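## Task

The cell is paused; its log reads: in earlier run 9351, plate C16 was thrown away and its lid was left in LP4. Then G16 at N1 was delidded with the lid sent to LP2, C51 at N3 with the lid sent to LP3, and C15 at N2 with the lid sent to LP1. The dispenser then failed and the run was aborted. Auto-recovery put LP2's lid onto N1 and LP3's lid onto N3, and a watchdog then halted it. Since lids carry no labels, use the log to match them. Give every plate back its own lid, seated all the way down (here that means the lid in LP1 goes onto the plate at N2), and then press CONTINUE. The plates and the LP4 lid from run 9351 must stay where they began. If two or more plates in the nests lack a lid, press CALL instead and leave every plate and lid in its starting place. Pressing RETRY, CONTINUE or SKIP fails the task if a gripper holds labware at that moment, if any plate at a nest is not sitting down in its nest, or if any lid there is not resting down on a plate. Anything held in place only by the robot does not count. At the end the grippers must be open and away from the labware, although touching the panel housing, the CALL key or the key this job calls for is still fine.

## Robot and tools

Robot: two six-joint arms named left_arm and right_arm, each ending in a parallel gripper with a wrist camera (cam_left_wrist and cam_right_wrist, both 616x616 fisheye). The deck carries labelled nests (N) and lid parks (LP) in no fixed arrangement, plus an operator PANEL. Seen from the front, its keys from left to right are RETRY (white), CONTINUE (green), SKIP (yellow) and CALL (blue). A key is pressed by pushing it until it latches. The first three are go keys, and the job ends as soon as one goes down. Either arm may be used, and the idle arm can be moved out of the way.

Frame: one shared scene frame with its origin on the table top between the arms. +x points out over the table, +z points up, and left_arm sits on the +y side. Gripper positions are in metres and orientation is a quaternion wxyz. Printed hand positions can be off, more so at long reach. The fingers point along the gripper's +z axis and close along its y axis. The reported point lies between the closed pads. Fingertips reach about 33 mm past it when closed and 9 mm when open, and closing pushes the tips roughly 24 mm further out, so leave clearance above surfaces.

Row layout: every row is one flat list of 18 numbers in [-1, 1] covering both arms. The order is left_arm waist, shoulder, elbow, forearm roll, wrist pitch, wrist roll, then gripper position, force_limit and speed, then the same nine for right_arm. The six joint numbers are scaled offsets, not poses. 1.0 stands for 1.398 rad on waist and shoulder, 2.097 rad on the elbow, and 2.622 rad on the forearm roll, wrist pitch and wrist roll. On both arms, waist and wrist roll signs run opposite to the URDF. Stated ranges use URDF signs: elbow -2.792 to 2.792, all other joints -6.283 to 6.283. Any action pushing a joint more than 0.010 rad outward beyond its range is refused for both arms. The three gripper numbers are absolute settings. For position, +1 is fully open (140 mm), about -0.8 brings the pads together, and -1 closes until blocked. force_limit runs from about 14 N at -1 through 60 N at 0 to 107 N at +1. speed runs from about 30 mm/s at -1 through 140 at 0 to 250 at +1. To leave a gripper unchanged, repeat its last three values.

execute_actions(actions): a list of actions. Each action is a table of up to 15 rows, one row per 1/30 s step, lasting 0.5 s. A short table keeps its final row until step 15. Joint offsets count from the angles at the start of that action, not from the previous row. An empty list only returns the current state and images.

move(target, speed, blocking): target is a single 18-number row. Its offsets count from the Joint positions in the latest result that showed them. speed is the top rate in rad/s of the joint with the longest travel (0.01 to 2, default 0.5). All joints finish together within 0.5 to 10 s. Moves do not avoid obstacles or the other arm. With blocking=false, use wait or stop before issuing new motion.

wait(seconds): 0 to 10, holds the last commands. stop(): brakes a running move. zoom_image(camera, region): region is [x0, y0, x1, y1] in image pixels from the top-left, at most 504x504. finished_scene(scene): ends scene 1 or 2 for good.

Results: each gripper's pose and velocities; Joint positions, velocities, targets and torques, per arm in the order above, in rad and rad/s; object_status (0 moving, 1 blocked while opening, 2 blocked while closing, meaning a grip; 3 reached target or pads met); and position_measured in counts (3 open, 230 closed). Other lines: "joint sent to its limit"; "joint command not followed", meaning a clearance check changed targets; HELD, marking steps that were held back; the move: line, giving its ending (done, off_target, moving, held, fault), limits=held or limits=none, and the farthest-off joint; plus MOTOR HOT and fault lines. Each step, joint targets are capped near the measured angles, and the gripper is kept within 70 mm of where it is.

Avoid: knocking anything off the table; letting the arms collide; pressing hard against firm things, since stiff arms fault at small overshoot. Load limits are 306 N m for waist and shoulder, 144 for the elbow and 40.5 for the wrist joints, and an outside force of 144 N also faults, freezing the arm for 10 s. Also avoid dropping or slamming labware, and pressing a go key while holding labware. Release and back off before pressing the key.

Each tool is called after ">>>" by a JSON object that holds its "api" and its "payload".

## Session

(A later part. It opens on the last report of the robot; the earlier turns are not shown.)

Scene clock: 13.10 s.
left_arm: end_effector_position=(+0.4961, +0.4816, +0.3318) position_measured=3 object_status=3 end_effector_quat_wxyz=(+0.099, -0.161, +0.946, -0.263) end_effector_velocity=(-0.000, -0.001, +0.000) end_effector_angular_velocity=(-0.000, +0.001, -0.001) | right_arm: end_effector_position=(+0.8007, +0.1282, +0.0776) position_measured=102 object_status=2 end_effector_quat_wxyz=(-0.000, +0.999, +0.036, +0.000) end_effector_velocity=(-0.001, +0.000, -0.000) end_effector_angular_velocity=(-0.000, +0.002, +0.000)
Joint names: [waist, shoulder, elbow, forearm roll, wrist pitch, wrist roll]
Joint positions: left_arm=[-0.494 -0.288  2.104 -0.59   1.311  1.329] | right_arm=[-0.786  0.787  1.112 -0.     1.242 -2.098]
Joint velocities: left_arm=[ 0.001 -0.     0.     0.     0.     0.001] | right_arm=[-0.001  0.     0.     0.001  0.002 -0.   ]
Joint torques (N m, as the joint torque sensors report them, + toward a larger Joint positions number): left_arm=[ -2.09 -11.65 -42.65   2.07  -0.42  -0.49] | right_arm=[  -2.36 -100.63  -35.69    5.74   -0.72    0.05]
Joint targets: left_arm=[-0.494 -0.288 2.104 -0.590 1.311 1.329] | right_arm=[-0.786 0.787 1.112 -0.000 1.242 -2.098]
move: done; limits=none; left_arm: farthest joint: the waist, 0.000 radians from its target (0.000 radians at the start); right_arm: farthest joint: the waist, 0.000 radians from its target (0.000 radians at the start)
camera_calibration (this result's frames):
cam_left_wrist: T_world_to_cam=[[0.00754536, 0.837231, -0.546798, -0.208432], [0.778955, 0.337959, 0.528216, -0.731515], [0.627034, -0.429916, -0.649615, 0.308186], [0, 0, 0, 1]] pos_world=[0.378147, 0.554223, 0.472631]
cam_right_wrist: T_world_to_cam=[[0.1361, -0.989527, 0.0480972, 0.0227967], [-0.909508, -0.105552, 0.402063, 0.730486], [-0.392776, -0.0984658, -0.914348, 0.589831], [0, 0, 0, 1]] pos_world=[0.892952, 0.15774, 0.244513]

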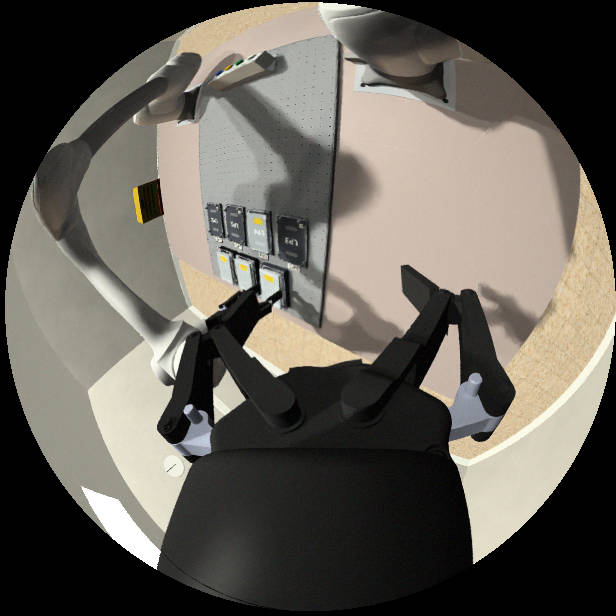

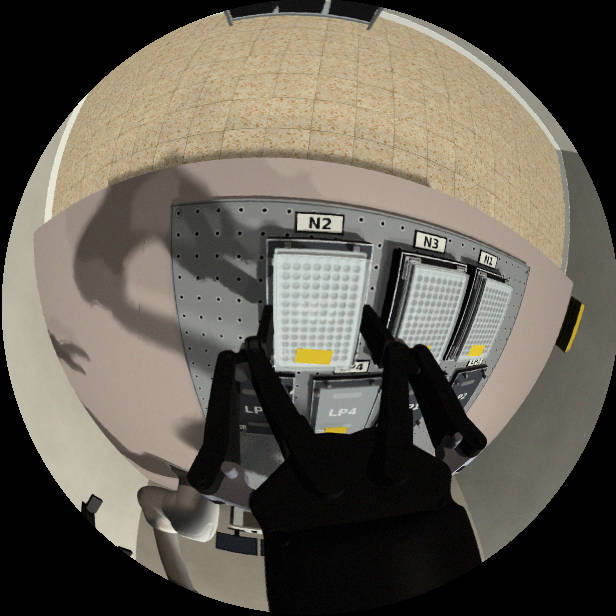

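>>> {"api": "move", "payload": {"target": [0,0,0,0,0,0,1,0,0,0.0003,0.0015,-0.0028,0,0.0014,0,-0.98,-0.5,-1], "speed": 0.01}}

>>> {"api": "move", "payload": {"target": [0,0,0,0,0,0,1,0,0,0,0.001,0.0011,0,-0.0014,0,-0.98,-0.5,-1], "speed": 0.01}}

>>> {"api": "zoom_image", "payload": {"camera": "cam_right_wrist", "region": [240,220,410,390]}}

Scene clock: 14.10 s.
left_arm: end_effector_position=(+0.4961, +0.4816, +0.3318) position_measured=3 object_status=3 end_effector_quat_wxyz=(+0.099, -0.161, +0.946, -0.263) end_effector_velocity=(+0.000, +0.000, -0.001) end_effector_angular_velocity=(+0.000, +0.000, -0.000) | right_arm: end_effector_position=(+0.8022, +0.1287, +0.0786) position_measured=102 object_status=2 end_effector_quat_wxyz=(-0.000, +0.999, +0.036, +0.000) end_effector_velocity=(+0.000, -0.001, +0.001) end_effector_angular_velocity=(-0.000, +0.000, -0.001)
Joint names: [waist, shoulder, elbow, forearm roll, wrist pitch, wrist roll]
Joint positions: left_arm=[-0.494 -0.288  2.104 -0.59   1.311  1.329] | right_arm=[-0.786  0.789  1.106 -0.     1.246 -2.098]
Joint velocities: left_arm=[-0.     0.001  0.     0.    -0.001 -0.001] | right_arm=[ 0.001 -0.    -0.    -0.     0.001 -0.001]
Joint torques (N m, as the joint torque sensors report them, + toward a larger Joint positions number): left_arm=[ -3.37  -9.94 -41.84   2.48  -0.11  -0.55] | right_arm=[  -3.69 -113.64  -42.73    5.16   -0.96   -0.25]
Joint targets: left_arm=[-0.494 -0.288 2.104 -0.590 1.311 1.329] | right_arm=[-0.786 0.789 1.106 -0.000 1.246 -2.098]
move: done; limits=none; left_arm: farthest joint: the waist, 0.000 radians from its target (0.000 radians at the start); right_arm: farthest joint: the waist, 0.000 radians from its target (0.001 radians at the start)
camera_calibration (this result's frames):
cam_left_wrist: T_world_to_cam=[[0.00754536, 0.837231, -0.546797, -0.208432], [0.778955, 0.337959, 0.528216, -0.731515], [0.627034, -0.429916, -0.649615, 0.308186], [0, 0, 0, 1]] pos_world=[0.378147, 0.554223, 0.472631]
cam_right_wrist: T_world_to_cam=[[0.135724, -0.98958, 0.0480695, 0.0234178], [-0.909568, -0.105222, 0.402012, 0.731565], [-0.392765, -0.0982852, -0.914372, 0.591437], [0, 0, 0, 1]] pos_world=[0.894526, 0.15828, 0.24557]

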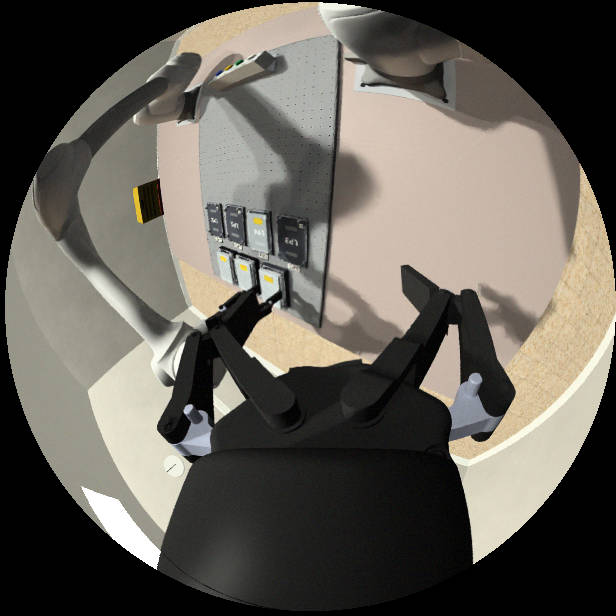

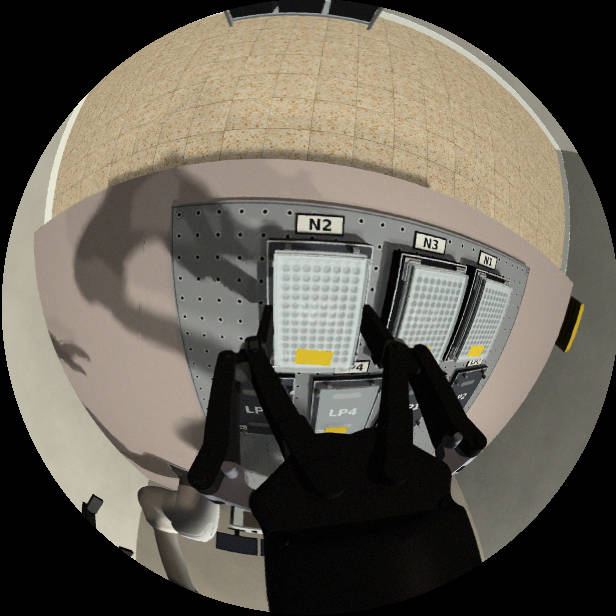

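Scene clock: 14.80 s.
left_arm: end_effector_position=(+0.4961, +0.4816, +0.3318) position_measured=3 object_status=3 end_effector_quat_wxyz=(+0.099, -0.161, +0.946, -0.263) end_effector_velocity=(+0.000, -0.000, +0.000) end_effector_angular_velocity=(+0.000, +0.000, +0.000) | right_arm: end_effector_position=(+0.8022, +0.1287, +0.0761) position_measured=102 object_status=2 end_effector_quat_wxyz=(-0.000, +0.999, +0.036, +0.000) end_effector_velocity=(+0.001, -0.001, +0.000) end_effector_angular_velocity=(+0.000, -0.001, -0.000)
Joint names: [waist, shoulder, elbow, forearm roll, wrist pitch, wrist roll]
Joint positions: left_arm=[-0.494 -0.288  2.104 -0.59   1.311  1.329] | right_arm=[-0.786  0.79   1.108 -0.     1.242 -2.098]
Joint velocities: left_arm=[ 0.     0.    -0.     0.     0.     0.001] | right_arm=[ 0.001 -0.     0.001 -0.001 -0.002  0.   ]
Joint torques (N m, as the joint torque sensors report them, + toward a larger Joint positions number): left_arm=[ -2.48  -9.45 -41.52   2.23  -0.52  -0.45] | right_arm=[  -4.11 -111.57  -41.84    6.07   -1.1    -0.74]
Joint targets: left_arm=[-0.494 -0.288 2.104 -0.590 1.311 1.329] | right_arm=[-0.786 0.790 1.109 -0.000 1.242 -2.098]
move: done; limits=none; left_arm: farthest joint: the waist, 0.000 radians from its target (0.000 radians at the start); right_arm: farthest joint: the waist, 0.000 radians from its target (0.000 radians at the start)
camera_calibration (this result's frames):
cam_left_wrist: T_world_to_cam=[[0.00754513, 0.837231, -0.546798, -0.208432], [0.778955, 0.337959, 0.528216, -0.731515], [0.627034, -0.429916, -0.649615, 0.308186], [0, 0, 0, 1]] pos_world=[0.378147, 0.554223, 0.472631]
cam_right_wrist: T_world_to_cam=[[0.135712, -0.989582, 0.0480627, 0.0235196], [-0.909575, -0.105215, 0.402, 0.732562], [-0.392755, -0.0982727, -0.914377, 0.589088], [0, 0, 0, 1]] pos_world=[0.894495, 0.158242, 0.243029]

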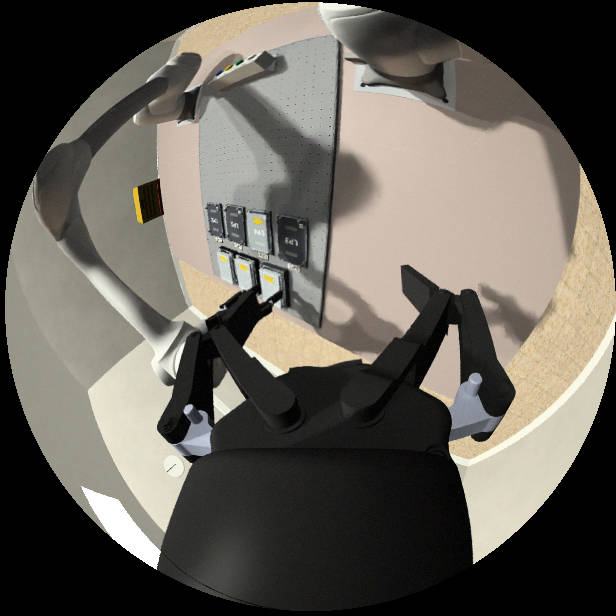

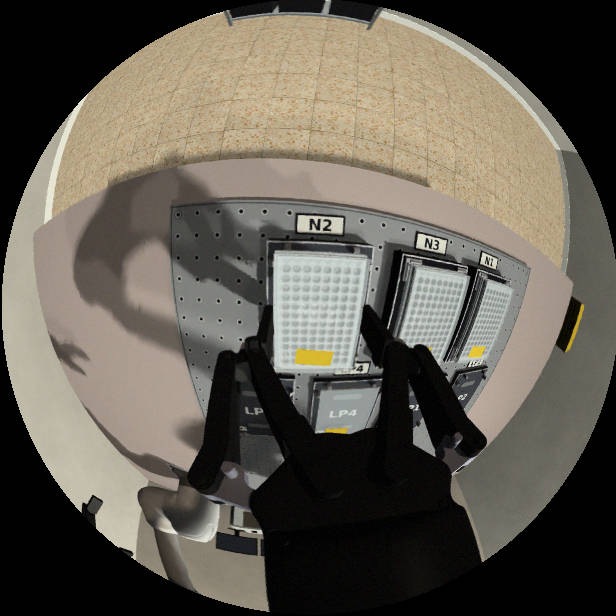

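Region (240, 220, 410, 390) of cam_right_wrist's 616x616 image, scaled by 2.965, with more detail than that image has.

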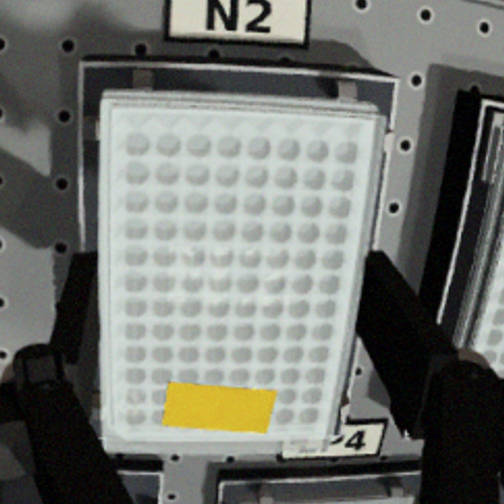

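Going on. One more mm, release, lift.

>>> {"api": "move", "payload": {"target": [0,0,0,0,0,0,1,0,0,0,0.0008,0.0008,0,-0.0011,0,-0.98,-0.5,-1], "speed": 0.01}}

>>> {"api": "move", "payload": {"target": [0,0,0,0,0,0,1,0,0,0,0,0,0,0,0,0.5,-0.5,-0.5]}}

>>> {"api": "move", "payload": {"target": [0,0,0,0,0,0,1,0,0,0,-0.04,-0.01,0,0.029,0,0.5,-0.5,-0.5], "speed": 0.15}}

>>> {"api": "zoom_image", "payload": {"camera": "cam_right_wrist", "region": [240,200,520,390]}}

>>> {"api": "zoom_image", "payload": {"camera": "cam_left_wrist", "region": [200,235,310,325]}}

>>> {"api": "zoom_image", "payload": {"camera": "cam_left_wrist", "region": [190,30,310,110]}}

Scene clock: 15.73 s.
left_arm: end_effector_position=(+0.4961, +0.4816, +0.3318) position_measured=3 object_status=3 end_effector_quat_wxyz=(+0.099, -0.161, +0.946, -0.263) end_effector_velocity=(-0.000, +0.000, -0.001) end_effector_angular_velocity=(-0.001, +0.001, +0.000) | right_arm: end_effector_position=(+0.8023, +0.1287, +0.0744) position_measured=102 object_status=2 end_effector_quat_wxyz=(-0.000, +0.999, +0.036, +0.001) end_effector_velocity=(+0.001, -0.001, -0.002) end_effector_angular_velocity=(-0.000, +0.000, -0.002)
Joint names: [waist, shoulder, elbow, forearm roll, wrist pitch, wrist roll]
Joint positions: left_arm=[-0.494 -0.288  2.104 -0.59   1.311  1.329] | right_arm=[-0.786  0.791  1.11  -0.     1.239 -2.098]
Joint velocities: left_arm=[-0.001  0.001  0.001 -0.    -0.    -0.001] | right_arm=[ 0.001  0.001  0.001 -0.    -0.002 -0.   ]
Joint torques (N m, as the joint torque sensors report them, + toward a larger Joint positions number): left_arm=[ -1.99  -8.3  -41.46   2.12  -0.4   -0.32] | right_arm=[ -3.09 -82.29 -29.95   6.09  -4.62  -0.11]
Joint targets: left_arm=[-0.494 -0.288 2.104 -0.590 1.311 1.329] | right_arm=[-0.786 0.792 1.110 -0.000 1.239 -2.098]
move: done; limits=none; left_arm: farthest joint: the waist, 0.000 radians from its target (0.000 radians at the start); right_arm: farthest joint: the waist, 0.000 radians from its target (0.000 radians at the start)
camera_calibration (this result's frames):
cam_left_wrist: T_world_to_cam=[[0.00754525, 0.837231, -0.546797, -0.208432], [0.778955, 0.337959, 0.528216, -0.731515], [0.627034, -0.429916, -0.649615, 0.308186], [0, 0, 0, 1]] pos_world=[0.378147, 0.554223, 0.472631]
cam_right_wrist: T_world_to_cam=[[0.135701, -0.989592, 0.047893, 0.0236553], [-0.909713, -0.105308, 0.401662, 0.733457], [-0.392438, -0.0980747, -0.914535, 0.587307], [0, 0, 0, 1]] pos_world=[0.894507, 0.158248, 0.241378]

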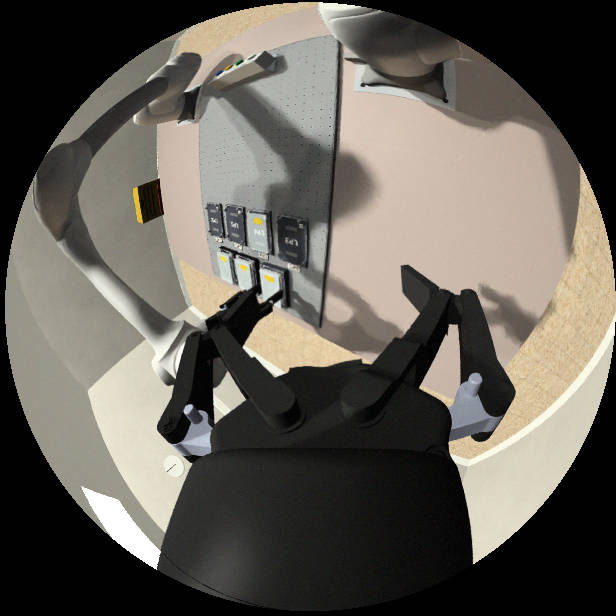

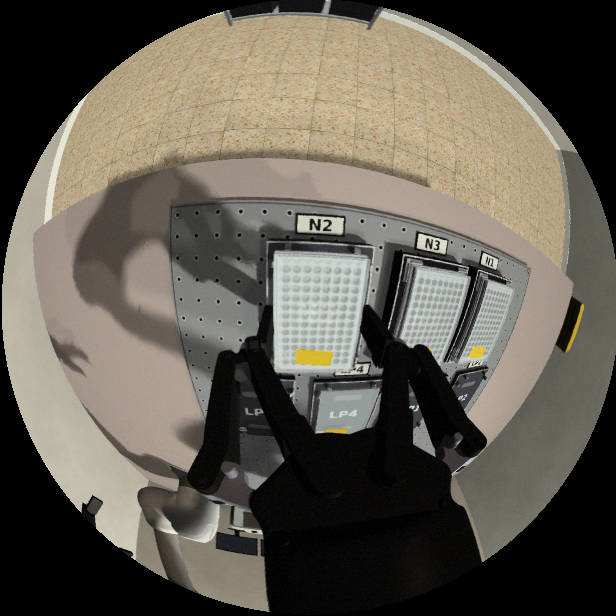

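Scene clock: 16.23 s.
left_arm: end_effector_position=(+0.4961, +0.4816, +0.3318) position_measured=3 object_status=3 end_effector_quat_wxyz=(+0.099, -0.161, +0.946, -0.263) end_effector_velocity=(-0.000, -0.001, -0.000) end_effector_angular_velocity=(-0.000, -0.001, -0.001) | right_arm: end_effector_position=(+0.8021, +0.1286, +0.0741) position_measured=66 object_status=3 end_effector_quat_wxyz=(-0.000, +0.999, +0.036, +0.000) end_effector_velocity=(-0.001, +0.001, +0.001) end_effector_angular_velocity=(-0.000, -0.000, +0.001)
Joint names: [waist, shoulder, elbow, forearm roll, wrist pitch, wrist roll]
Joint positions: left_arm=[-0.494 -0.288  2.104 -0.59   1.311  1.329] | right_arm=[-0.786  0.791  1.11  -0.     1.239 -2.098]
Joint velocities: left_arm=[ 0.001 -0.001  0.001 -0.001 -0.001 -0.001] | right_arm=[-0.001 -0.001 -0.    -0.     0.001 -0.   ]
Joint torques (N m, as the joint torque sensors report them, + toward a larger Joint positions number): left_arm=[ -1.37  -9.85 -41.58   2.12  -0.16  -0.21] | right_arm=[  -1.62 -114.14  -40.79    3.43    0.34   -0.08]
Joint targets: left_arm=[-0.494 -0.288 2.104 -0.590 1.311 1.329] | right_arm=[-0.786 0.791 1.110 -0.000 1.239 -2.098]
move: done; limits=none; left_arm: farthest joint: the waist, 0.000 radians from its target (0.000 radians at the start); right_arm: farthest joint: the waist, 0.000 radians from its target (0.000 radians at the start)
camera_calibration (this result's frames):
cam_left_wrist: T_world_to_cam=[[0.0075454, 0.837231, -0.546798, -0.208432], [0.778955, 0.337959, 0.528216, -0.731515], [0.627034, -0.429916, -0.649615, 0.308186], [0, 0, 0, 1]] pos_world=[0.378147, 0.554223, 0.472631]
cam_right_wrist: T_world_to_cam=[[0.13572, -0.989579, 0.0481059, 0.0235487], [-0.909556, -0.1052, 0.402046, 0.73325], [-0.392795, -0.0983206, -0.914355, 0.58726], [0, 0, 0, 1]] pos_world=[0.894409, 0.158181, 0.241031]

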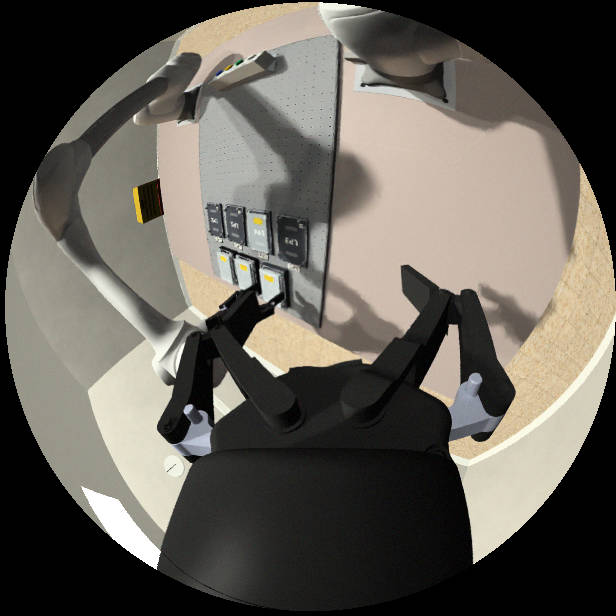

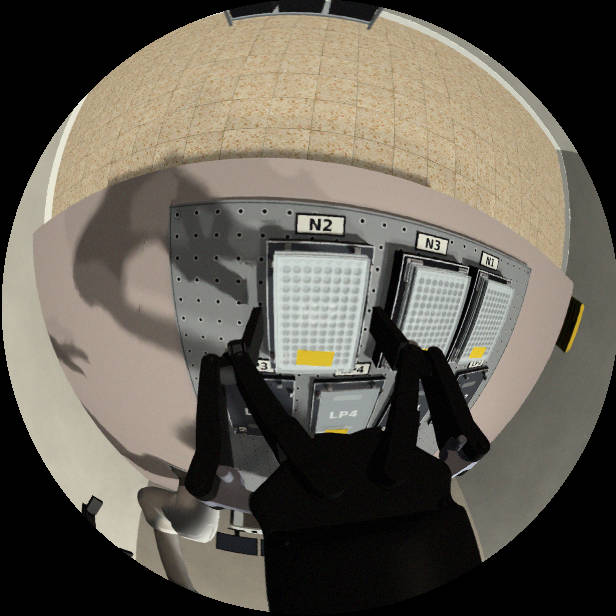

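Scene clock: 17.10 s.
left_arm: end_effector_position=(+0.4961, +0.4816, +0.3318) position_measured=3 object_status=3 end_effector_quat_wxyz=(+0.099, -0.161, +0.946, -0.263) end_effector_velocity=(-0.000, +0.001, -0.001) end_effector_angular_velocity=(-0.001, +0.002, +0.001) | right_arm: end_effector_position=(+0.7919, +0.1217, +0.1391) position_measured=66 object_status=3 end_effector_quat_wxyz=(-0.000, +0.999, +0.036, +0.001) end_effector_velocity=(+0.000, -0.000, +0.001) end_effector_angular_velocity=(+0.002, -0.000, -0.001)
Joint names: [waist, shoulder, elbow, forearm roll, wrist pitch, wrist roll]
Joint positions: left_arm=[-0.494 -0.288  2.104 -0.59   1.311  1.329] | right_arm=[-0.786  0.736  1.089 -0.     1.315 -2.098]
Joint velocities: left_arm=[-0.002  0.001  0.001  0.     0.001  0.   ] | right_arm=[ 0.001 -0.001 -0.     0.002 -0.    -0.   ]
Joint torques (N m, as the joint torque sensors report them, + toward a larger Joint positions number): left_arm=[ -1.7   -9.65 -43.51   2.29  -0.5   -0.2 ] | right_arm=[  -2.8  -110.16  -40.82    4.4     0.17   -0.12]
Joint targets: left_arm=[-0.494 -0.288 2.104 -0.590 1.311 1.329] | right_arm=[-0.786 0.735 1.089 -0.000 1.315 -2.098]
move: done; limits=none; left_arm: farthest joint: the waist, 0.000 radians from its target (0.000 radians at the start); right_arm: farthest joint: the waist, 0.000 radians from its target (0.000 radians at the start)
camera_calibration (this result's frames):
cam_left_wrist: T_world_to_cam=[[0.00754513, 0.837231, -0.546798, -0.208432], [0.778955, 0.337959, 0.528216, -0.731515], [0.627034, -0.429916, -0.649615, 0.308187], [0, 0, 0, 1]] pos_world=[0.378147, 0.554223, 0.472631]
cam_right_wrist: T_world_to_cam=[[0.135664, -0.989603, 0.0477595, 0.0150005], [-0.909823, -0.105355, 0.4014, 0.697394], [-0.392195, -0.0979083, -0.914657, 0.64154], [0, 0, 0, 1]] pos_world=[0.884079, 0.151131, 0.306139]

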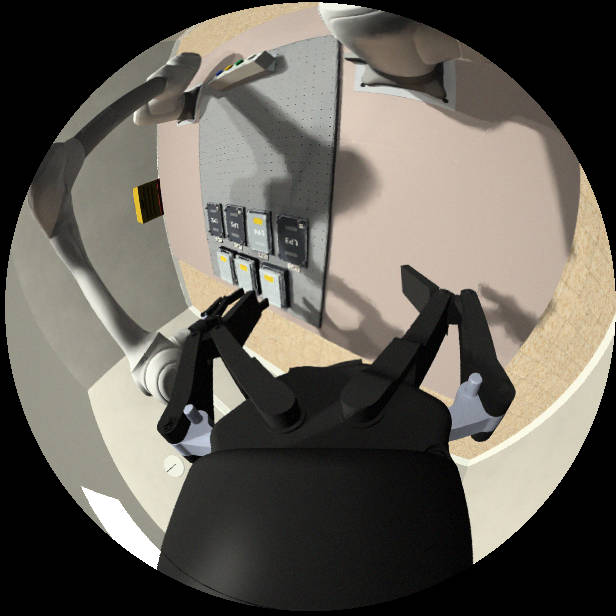

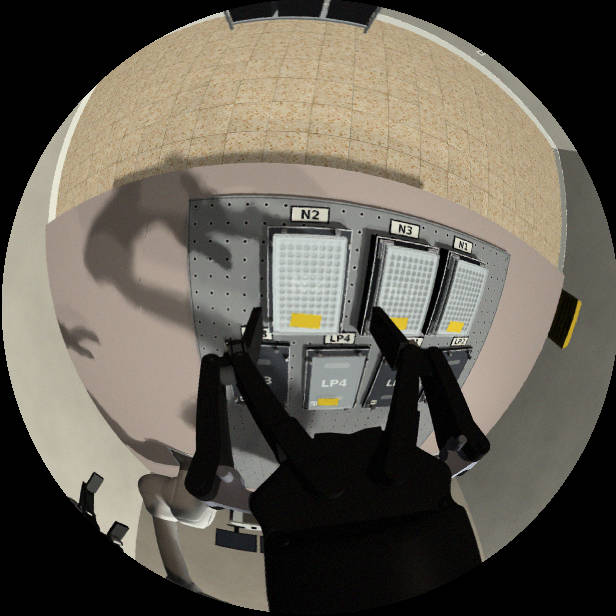

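Region (240, 200, 520, 390) of cam_right_wrist's 616x616 image, scaled by 1.800, with more detail than that image has; it fills the top 342 rows of this view, and the rest is white.

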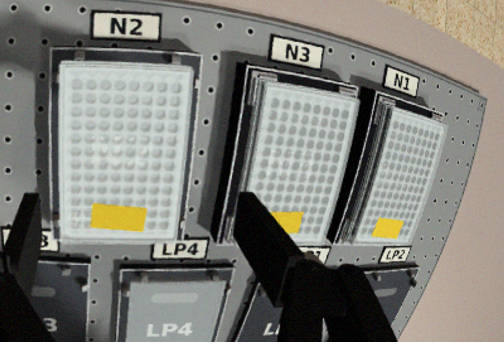

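Region (200, 235, 310, 325) of cam_left_wrist's 616x616 image, scaled by 4.582, with more detail than that image has; it fills the top 412 rows of this view, and the rest is white.

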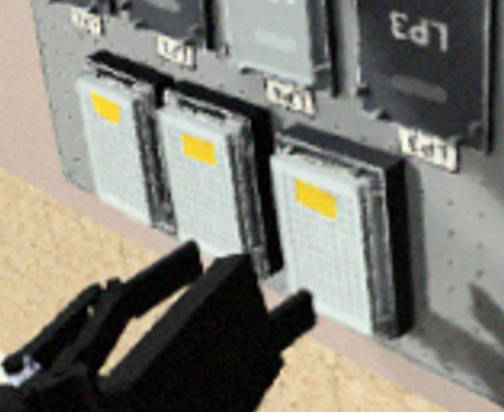

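Region (190, 30, 310, 110) of cam_left_wrist's 616x616 image, scaled by 4.200, with more detail than that image has.

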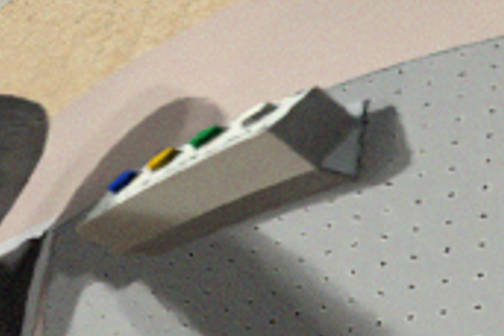

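>>> {"api": "move", "payload": {"target": [0,0,0,0,0,0,1,0,0,-0.643,-0.5787,0.474,0,-0.07,0.23,-1,0,1], "speed": 0.7}}

>>> {"api": "zoom_image", "payload": {"camera": "cam_right_wrist", "region": [240,180,420,360]}}

Scene clock: 19.40 s.
left_arm: end_effector_position=(+0.4961, +0.4816, +0.3318) position_measured=3 object_status=3 end_effector_quat_wxyz=(+0.099, -0.161, +0.946, -0.263) end_effector_velocity=(+0.001, -0.000, -0.000) end_effector_angular_velocity=(-0.001, -0.000, +0.000) | right_arm: end_effector_position=(+0.0197, +0.0154, +0.2006) position_measured=233 object_status=3 end_effector_quat_wxyz=(+0.000, +0.706, +0.708, +0.000) end_effector_velocity=(-0.001, -0.001, +0.000) end_effector_angular_velocity=(-0.001, -0.000, +0.005)
Joint names: [waist, shoulder, elbow, forearm roll, wrist pitch, wrist roll]
Joint positions: left_arm=[-0.494 -0.288  2.104 -0.59   1.311  1.329] | right_arm=[-1.685 -0.073  2.083 -0.     1.132 -1.495]
Joint velocities: left_arm=[ 0.001  0.001  0.    -0.001 -0.001  0.   ] | right_arm=[-0.003 -0.002  0.002 -0.001  0.001  0.002]
Joint torques (N m, as the joint torque sensors report them, + toward a larger Joint positions number): left_arm=[ -2.96  -8.59 -42.46   2.19  -0.63  -0.03] | right_arm=[  3.29 -29.85 -39.25   3.59   0.68   0.01]
Joint targets: left_arm=[-0.494 -0.288 2.104 -0.590 1.311 1.329] | right_arm=[-1.685 -0.074 2.084 -0.000 1.132 -1.495]
move: done; limits=none; left_arm: farthest joint: the waist, 0.000 radians from its target (0.000 radians at the start); right_arm: farthest joint: the waist, 0.000 radians from its target (0.899 radians at the start)
camera_calibration (this result's frames):
cam_left_wrist: T_world_to_cam=[[0.00754534, 0.837231, -0.546798, -0.208432], [0.778955, 0.337959, 0.528216, -0.731515], [0.627034, -0.429916, -0.649615, 0.308186], [0, 0, 0, 1]] pos_world=[0.378147, 0.554223, 0.472631]
cam_right_wrist: T_world_to_cam=[[0.996562, 0.0672649, 0.0483635, -0.0216561], [0.0421633, -0.914304, 0.402828, -0.0476047], [0.0713151, -0.399404, -0.913997, 0.379902], [0, 0, 0, 1]] pos_world=[-0.00350396, 0.109666, 0.367453]

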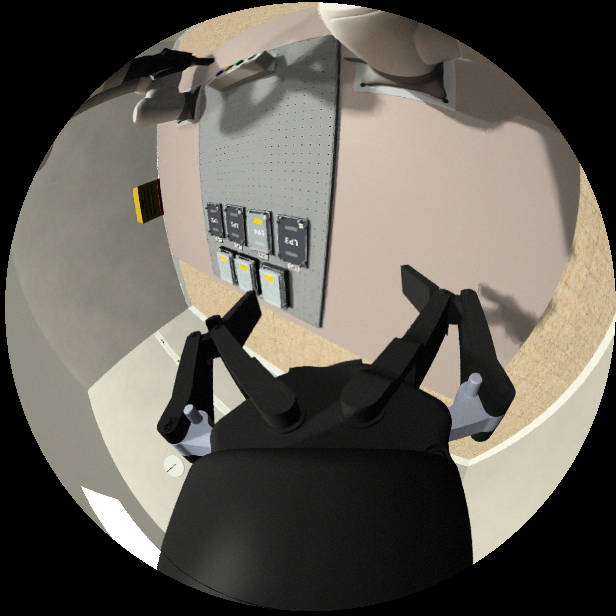

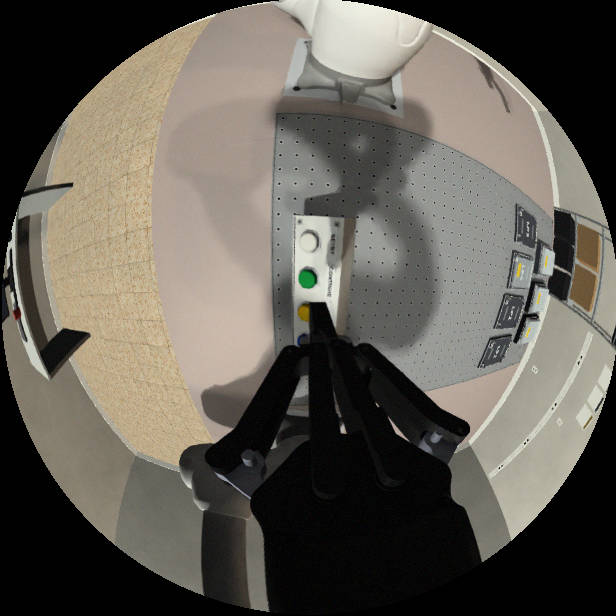

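Region (240, 180, 420, 360) of cam_right_wrist's 616x616 image, scaled by 2.800, with more detail than that image has.

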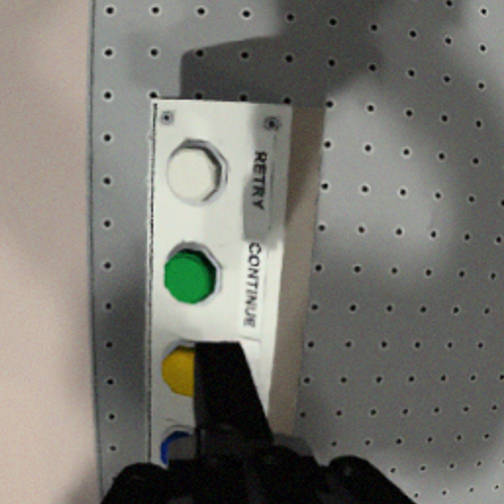

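>>> {"api": "move", "payload": {"target": [0,0,0,0,0,0,1,0,0,0,0.054,0.0292,0,-0.0522,0,-1,0,1], "speed": 0.2}}

>>> {"api": "zoom_image", "payload": {"camera": "cam_right_wrist", "region": [250,200,410,360]}}

Scene clock: 20.53 s.
left_arm: end_effector_position=(+0.4961, +0.4816, +0.3318) position_measured=3 object_status=3 end_effector_quat_wxyz=(+0.099, -0.161, +0.946, -0.263) end_effector_velocity=(+0.000, -0.000, +0.000) end_effector_angular_velocity=(+0.001, -0.001, -0.002) | right_arm: end_effector_position=(+0.0204, +0.0251, +0.1356) position_measured=233 object_status=3 end_effector_quat_wxyz=(+0.000, +0.706, +0.708, +0.000) end_effector_velocity=(-0.000, -0.000, -0.000) end_effector_angular_velocity=(-0.000, -0.000, +0.000)
Joint names: [waist, shoulder, elbow, forearm roll, wrist pitch, wrist roll]
Joint positions: left_arm=[-0.494 -0.288  2.104 -0.59   1.311  1.329] | right_arm=[-1.685  0.002  2.145 -0.     0.995 -1.495]
Joint velocities: left_arm=[ 0.001 -0.    -0.     0.    -0.    -0.   ] | right_arm=[-0.     0.     0.    -0.    -0.001 -0.   ]
Joint torques (N m, as the joint torque sensors report them, + toward a larger Joint positions number): left_arm=[ -3.56  -8.9  -41.98   2.47  -0.22  -0.11] | right_arm=[ -0.09 -33.07 -33.57   3.35   0.49   0.08]
Joint targets: left_arm=[-0.494 -0.288 2.104 -0.590 1.311 1.329] | right_arm=[-1.685 0.002 2.145 -0.000 0.995 -1.495]
move: done; limits=none; left_arm: farthest joint: the waist, 0.000 radians from its target (0.000 radians at the start); right_arm: farthest joint: the waist, 0.000 radians from its target (0.000 radians at the start)
camera_calibration (this result's frames):
cam_left_wrist: T_world_to_cam=[[0.00754502, 0.837231, -0.546798, -0.208432], [0.778955, 0.337959, 0.528216, -0.731515], [0.627034, -0.429916, -0.649615, 0.308187], [0, 0, 0, 1]] pos_world=[0.378147, 0.554223, 0.472631]
cam_right_wrist: T_world_to_cam=[[0.996559, 0.0673206, 0.0483638, -0.0198596], [0.0422259, -0.914366, 0.40268, -0.0125766], [0.0713309, -0.399252, -0.914062, 0.324272], [0, 0, 0, 1]] pos_world=[-0.00280834, 0.119304, 0.30243]

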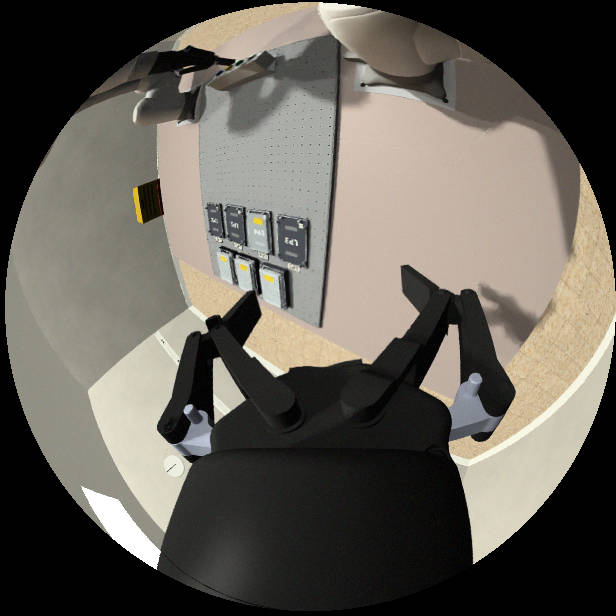

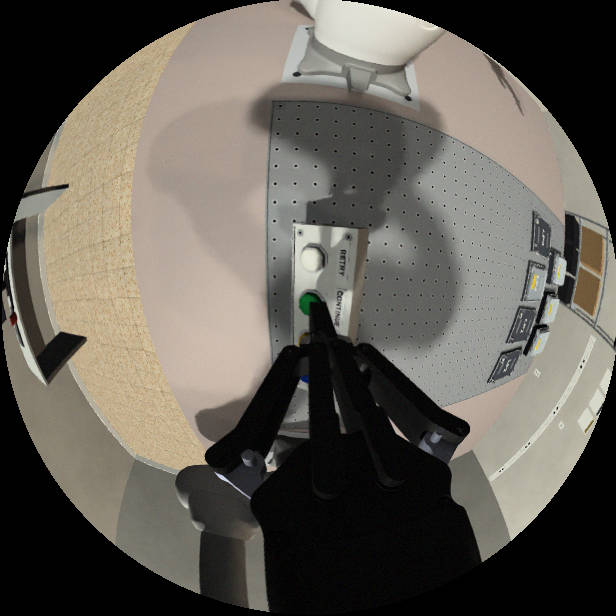

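Region (250, 200, 410, 360) of cam_right_wrist's 616x616 image, scaled by 3.150, with more detail than that image has.

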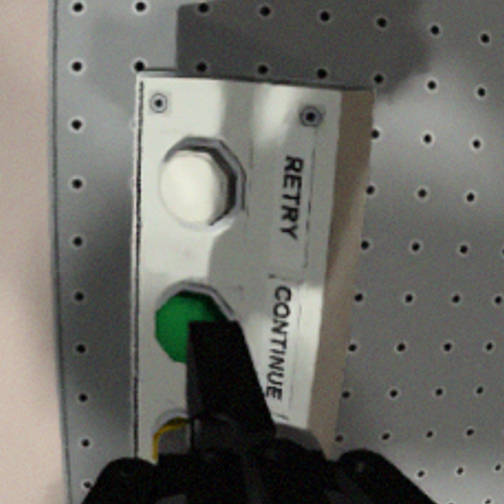

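>>> {"api": "move", "payload": {"target": [0,0,0,0,0,0,1,0,0,-0.008,0.0107,0.0071,0,-0.0114,0,-1,0,1], "speed": 0.03}}

>>> {"api": "move", "payload": {"target": [0,0,0,0,0,0,1,0,0,0,0.0045,0.003,0,-0.0048,0,-1,0,1], "speed": 0.012}}

Scene clock: 21.90 s.
left_arm: end_effector_position=(+0.4961, +0.4816, +0.3318) position_measured=3 object_status=3 end_effector_quat_wxyz=(+0.099, -0.161, +0.946, -0.263) end_effector_velocity=(-0.000, +0.001, +0.000) end_effector_angular_velocity=(+0.000, +0.000, +0.002) | right_arm: end_effector_position=(+0.0151, +0.0250, +0.1216) position_measured=233 object_status=3 end_effector_quat_wxyz=(+0.000, +0.702, +0.712, +0.000) end_effector_velocity=(+0.000, +0.000, -0.000) end_effector_angular_velocity=(+0.000, +0.001, -0.001)
Joint names: [waist, shoulder, elbow, forearm roll, wrist pitch, wrist roll]
Joint positions: left_arm=[-0.494 -0.288  2.104 -0.59   1.311  1.329] | right_arm=[-1.696  0.017  2.159 -0.     0.965 -1.495]
Joint velocities: left_arm=[-0.002 -0.     0.     0.     0.     0.001] | right_arm=[ 0.001  0.     0.     0.001 -0.001  0.001]
Joint torques (N m, as the joint torque sensors report them, + toward a larger Joint positions number): left_arm=[ -3.38  -9.33 -42.19   2.03  -0.52   0.01] | right_arm=[ -0.26 -36.49 -35.37   3.81   0.5    0.09]
Joint targets: left_arm=[-0.494 -0.288 2.104 -0.590 1.311 1.329] | right_arm=[-1.696 0.017 2.160 -0.000 0.965 -1.495]
move: done; limits=none; left_arm: farthest joint: the waist, 0.000 radians from its target (0.000 radians at the start); right_arm: farthest joint: the waist, 0.000 radians from its target (0.012 radians at the start)
camera_calibration (this result's frames):
cam_left_wrist: T_world_to_cam=[[0.00754521, 0.837231, -0.546798, -0.208432], [0.778955, 0.337959, 0.528216, -0.731515], [0.627034, -0.429916, -0.649615, 0.308187], [0, 0, 0, 1]] pos_world=[0.378147, 0.554223, 0.472631]
cam_right_wrist: T_world_to_cam=[[0.995743, 0.0784599, 0.0483642, -0.0141981], [0.0524508, -0.913854, 0.402641, -0.00693621], [0.075789, -0.39839, -0.91408, 0.311813], [0, 0, 0, 1]] pos_world=[-0.00913048, 0.118999, 0.288502]

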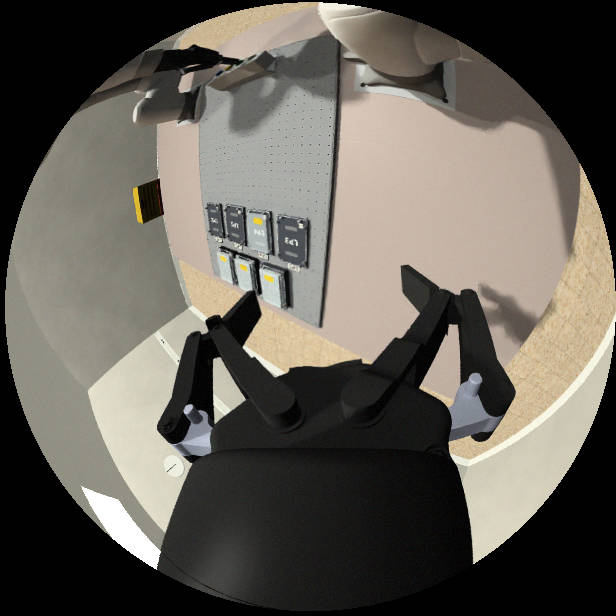

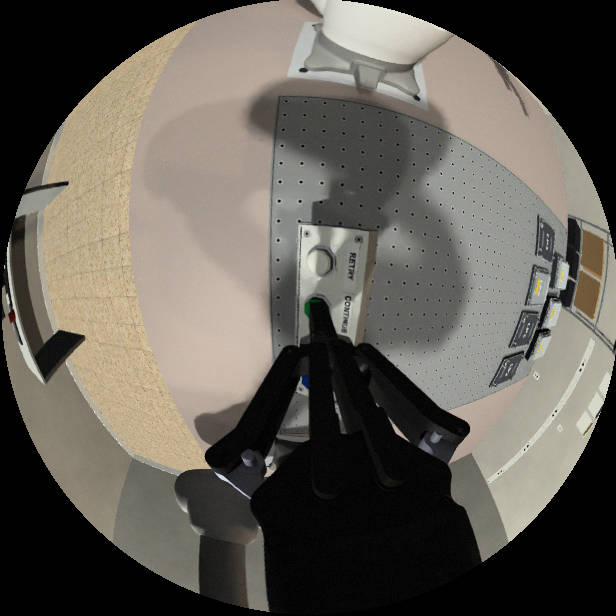

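Scene clock: 22.80 s.
left_arm: end_effector_position=(+0.4961, +0.4816, +0.3318) position_measured=3 object_status=3 end_effector_quat_wxyz=(+0.099, -0.161, +0.946, -0.263) end_effector_velocity=(+0.001, +0.001, +0.001) end_effector_angular_velocity=(+0.002, -0.002, +0.002) | right_arm: end_effector_position=(+0.0151, +0.0249, +0.1167) position_measured=233 object_status=3 end_effector_quat_wxyz=(+0.000, +0.702, +0.712, +0.000) end_effector_velocity=(-0.001, -0.001, -0.000) end_effector_angular_velocity=(-0.001, +0.001, +0.002)
Joint names: [waist, shoulder, elbow, forearm roll, wrist pitch, wrist roll]
Joint positions: left_arm=[-0.494 -0.288  2.104 -0.59   1.311  1.329] | right_arm=[-1.696  0.022  2.165 -0.     0.954 -1.495]
Joint velocities: left_arm=[-0.002 -0.    -0.002  0.001 -0.     0.   ] | right_arm=[-0.002  0.     0.     0.001  0.001  0.001]
Joint torques (N m, as the joint torque sensors report them, + toward a larger Joint positions number): no reading
move: unfinished (the scene ended)
camera_calibration (this result's frames):
cam_left_wrist: T_world_to_cam=[[0.00754537, 0.837231, -0.546798, -0.208432], [0.778955, 0.337959, 0.528216, -0.731515], [0.627034, -0.429916, -0.649615, 0.308186], [0, 0, 0, 1]] pos_world=[0.378147, 0.554223, 0.472631]
cam_right_wrist: T_world_to_cam=[[0.995743, 0.0784687, 0.0483548, -0.0139365], [0.0524587, -0.913833, 0.402688, -0.00506996], [0.0757866, -0.398437, -0.914059, 0.30723], [0, 0, 0, 1]] pos_world=[-0.00914083, 0.118872, 0.283542]
The task's run has ended: the event that ends the task has happened.

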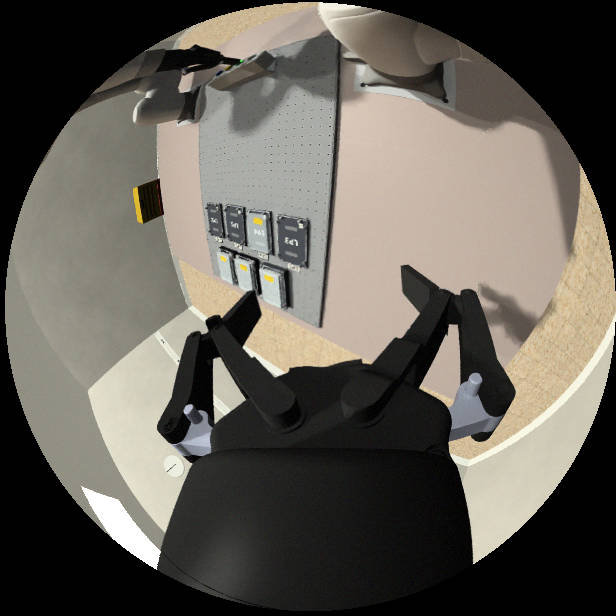

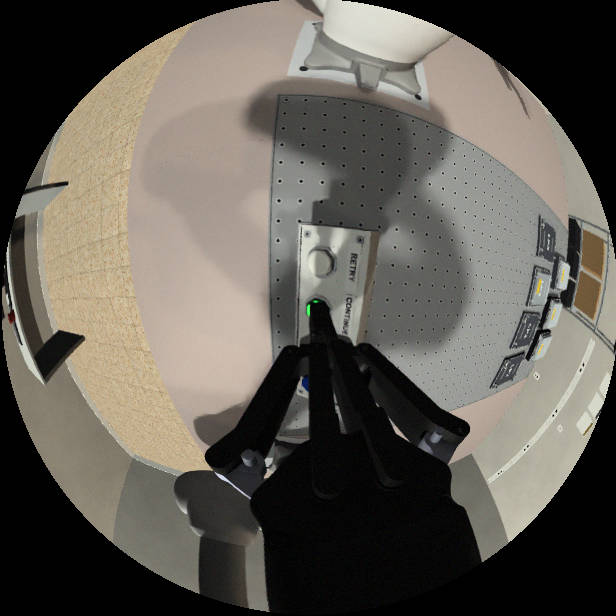

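>>> {"api": "finished_scene", "payload": {"scene": 2}}

The scene is finished: the task was done.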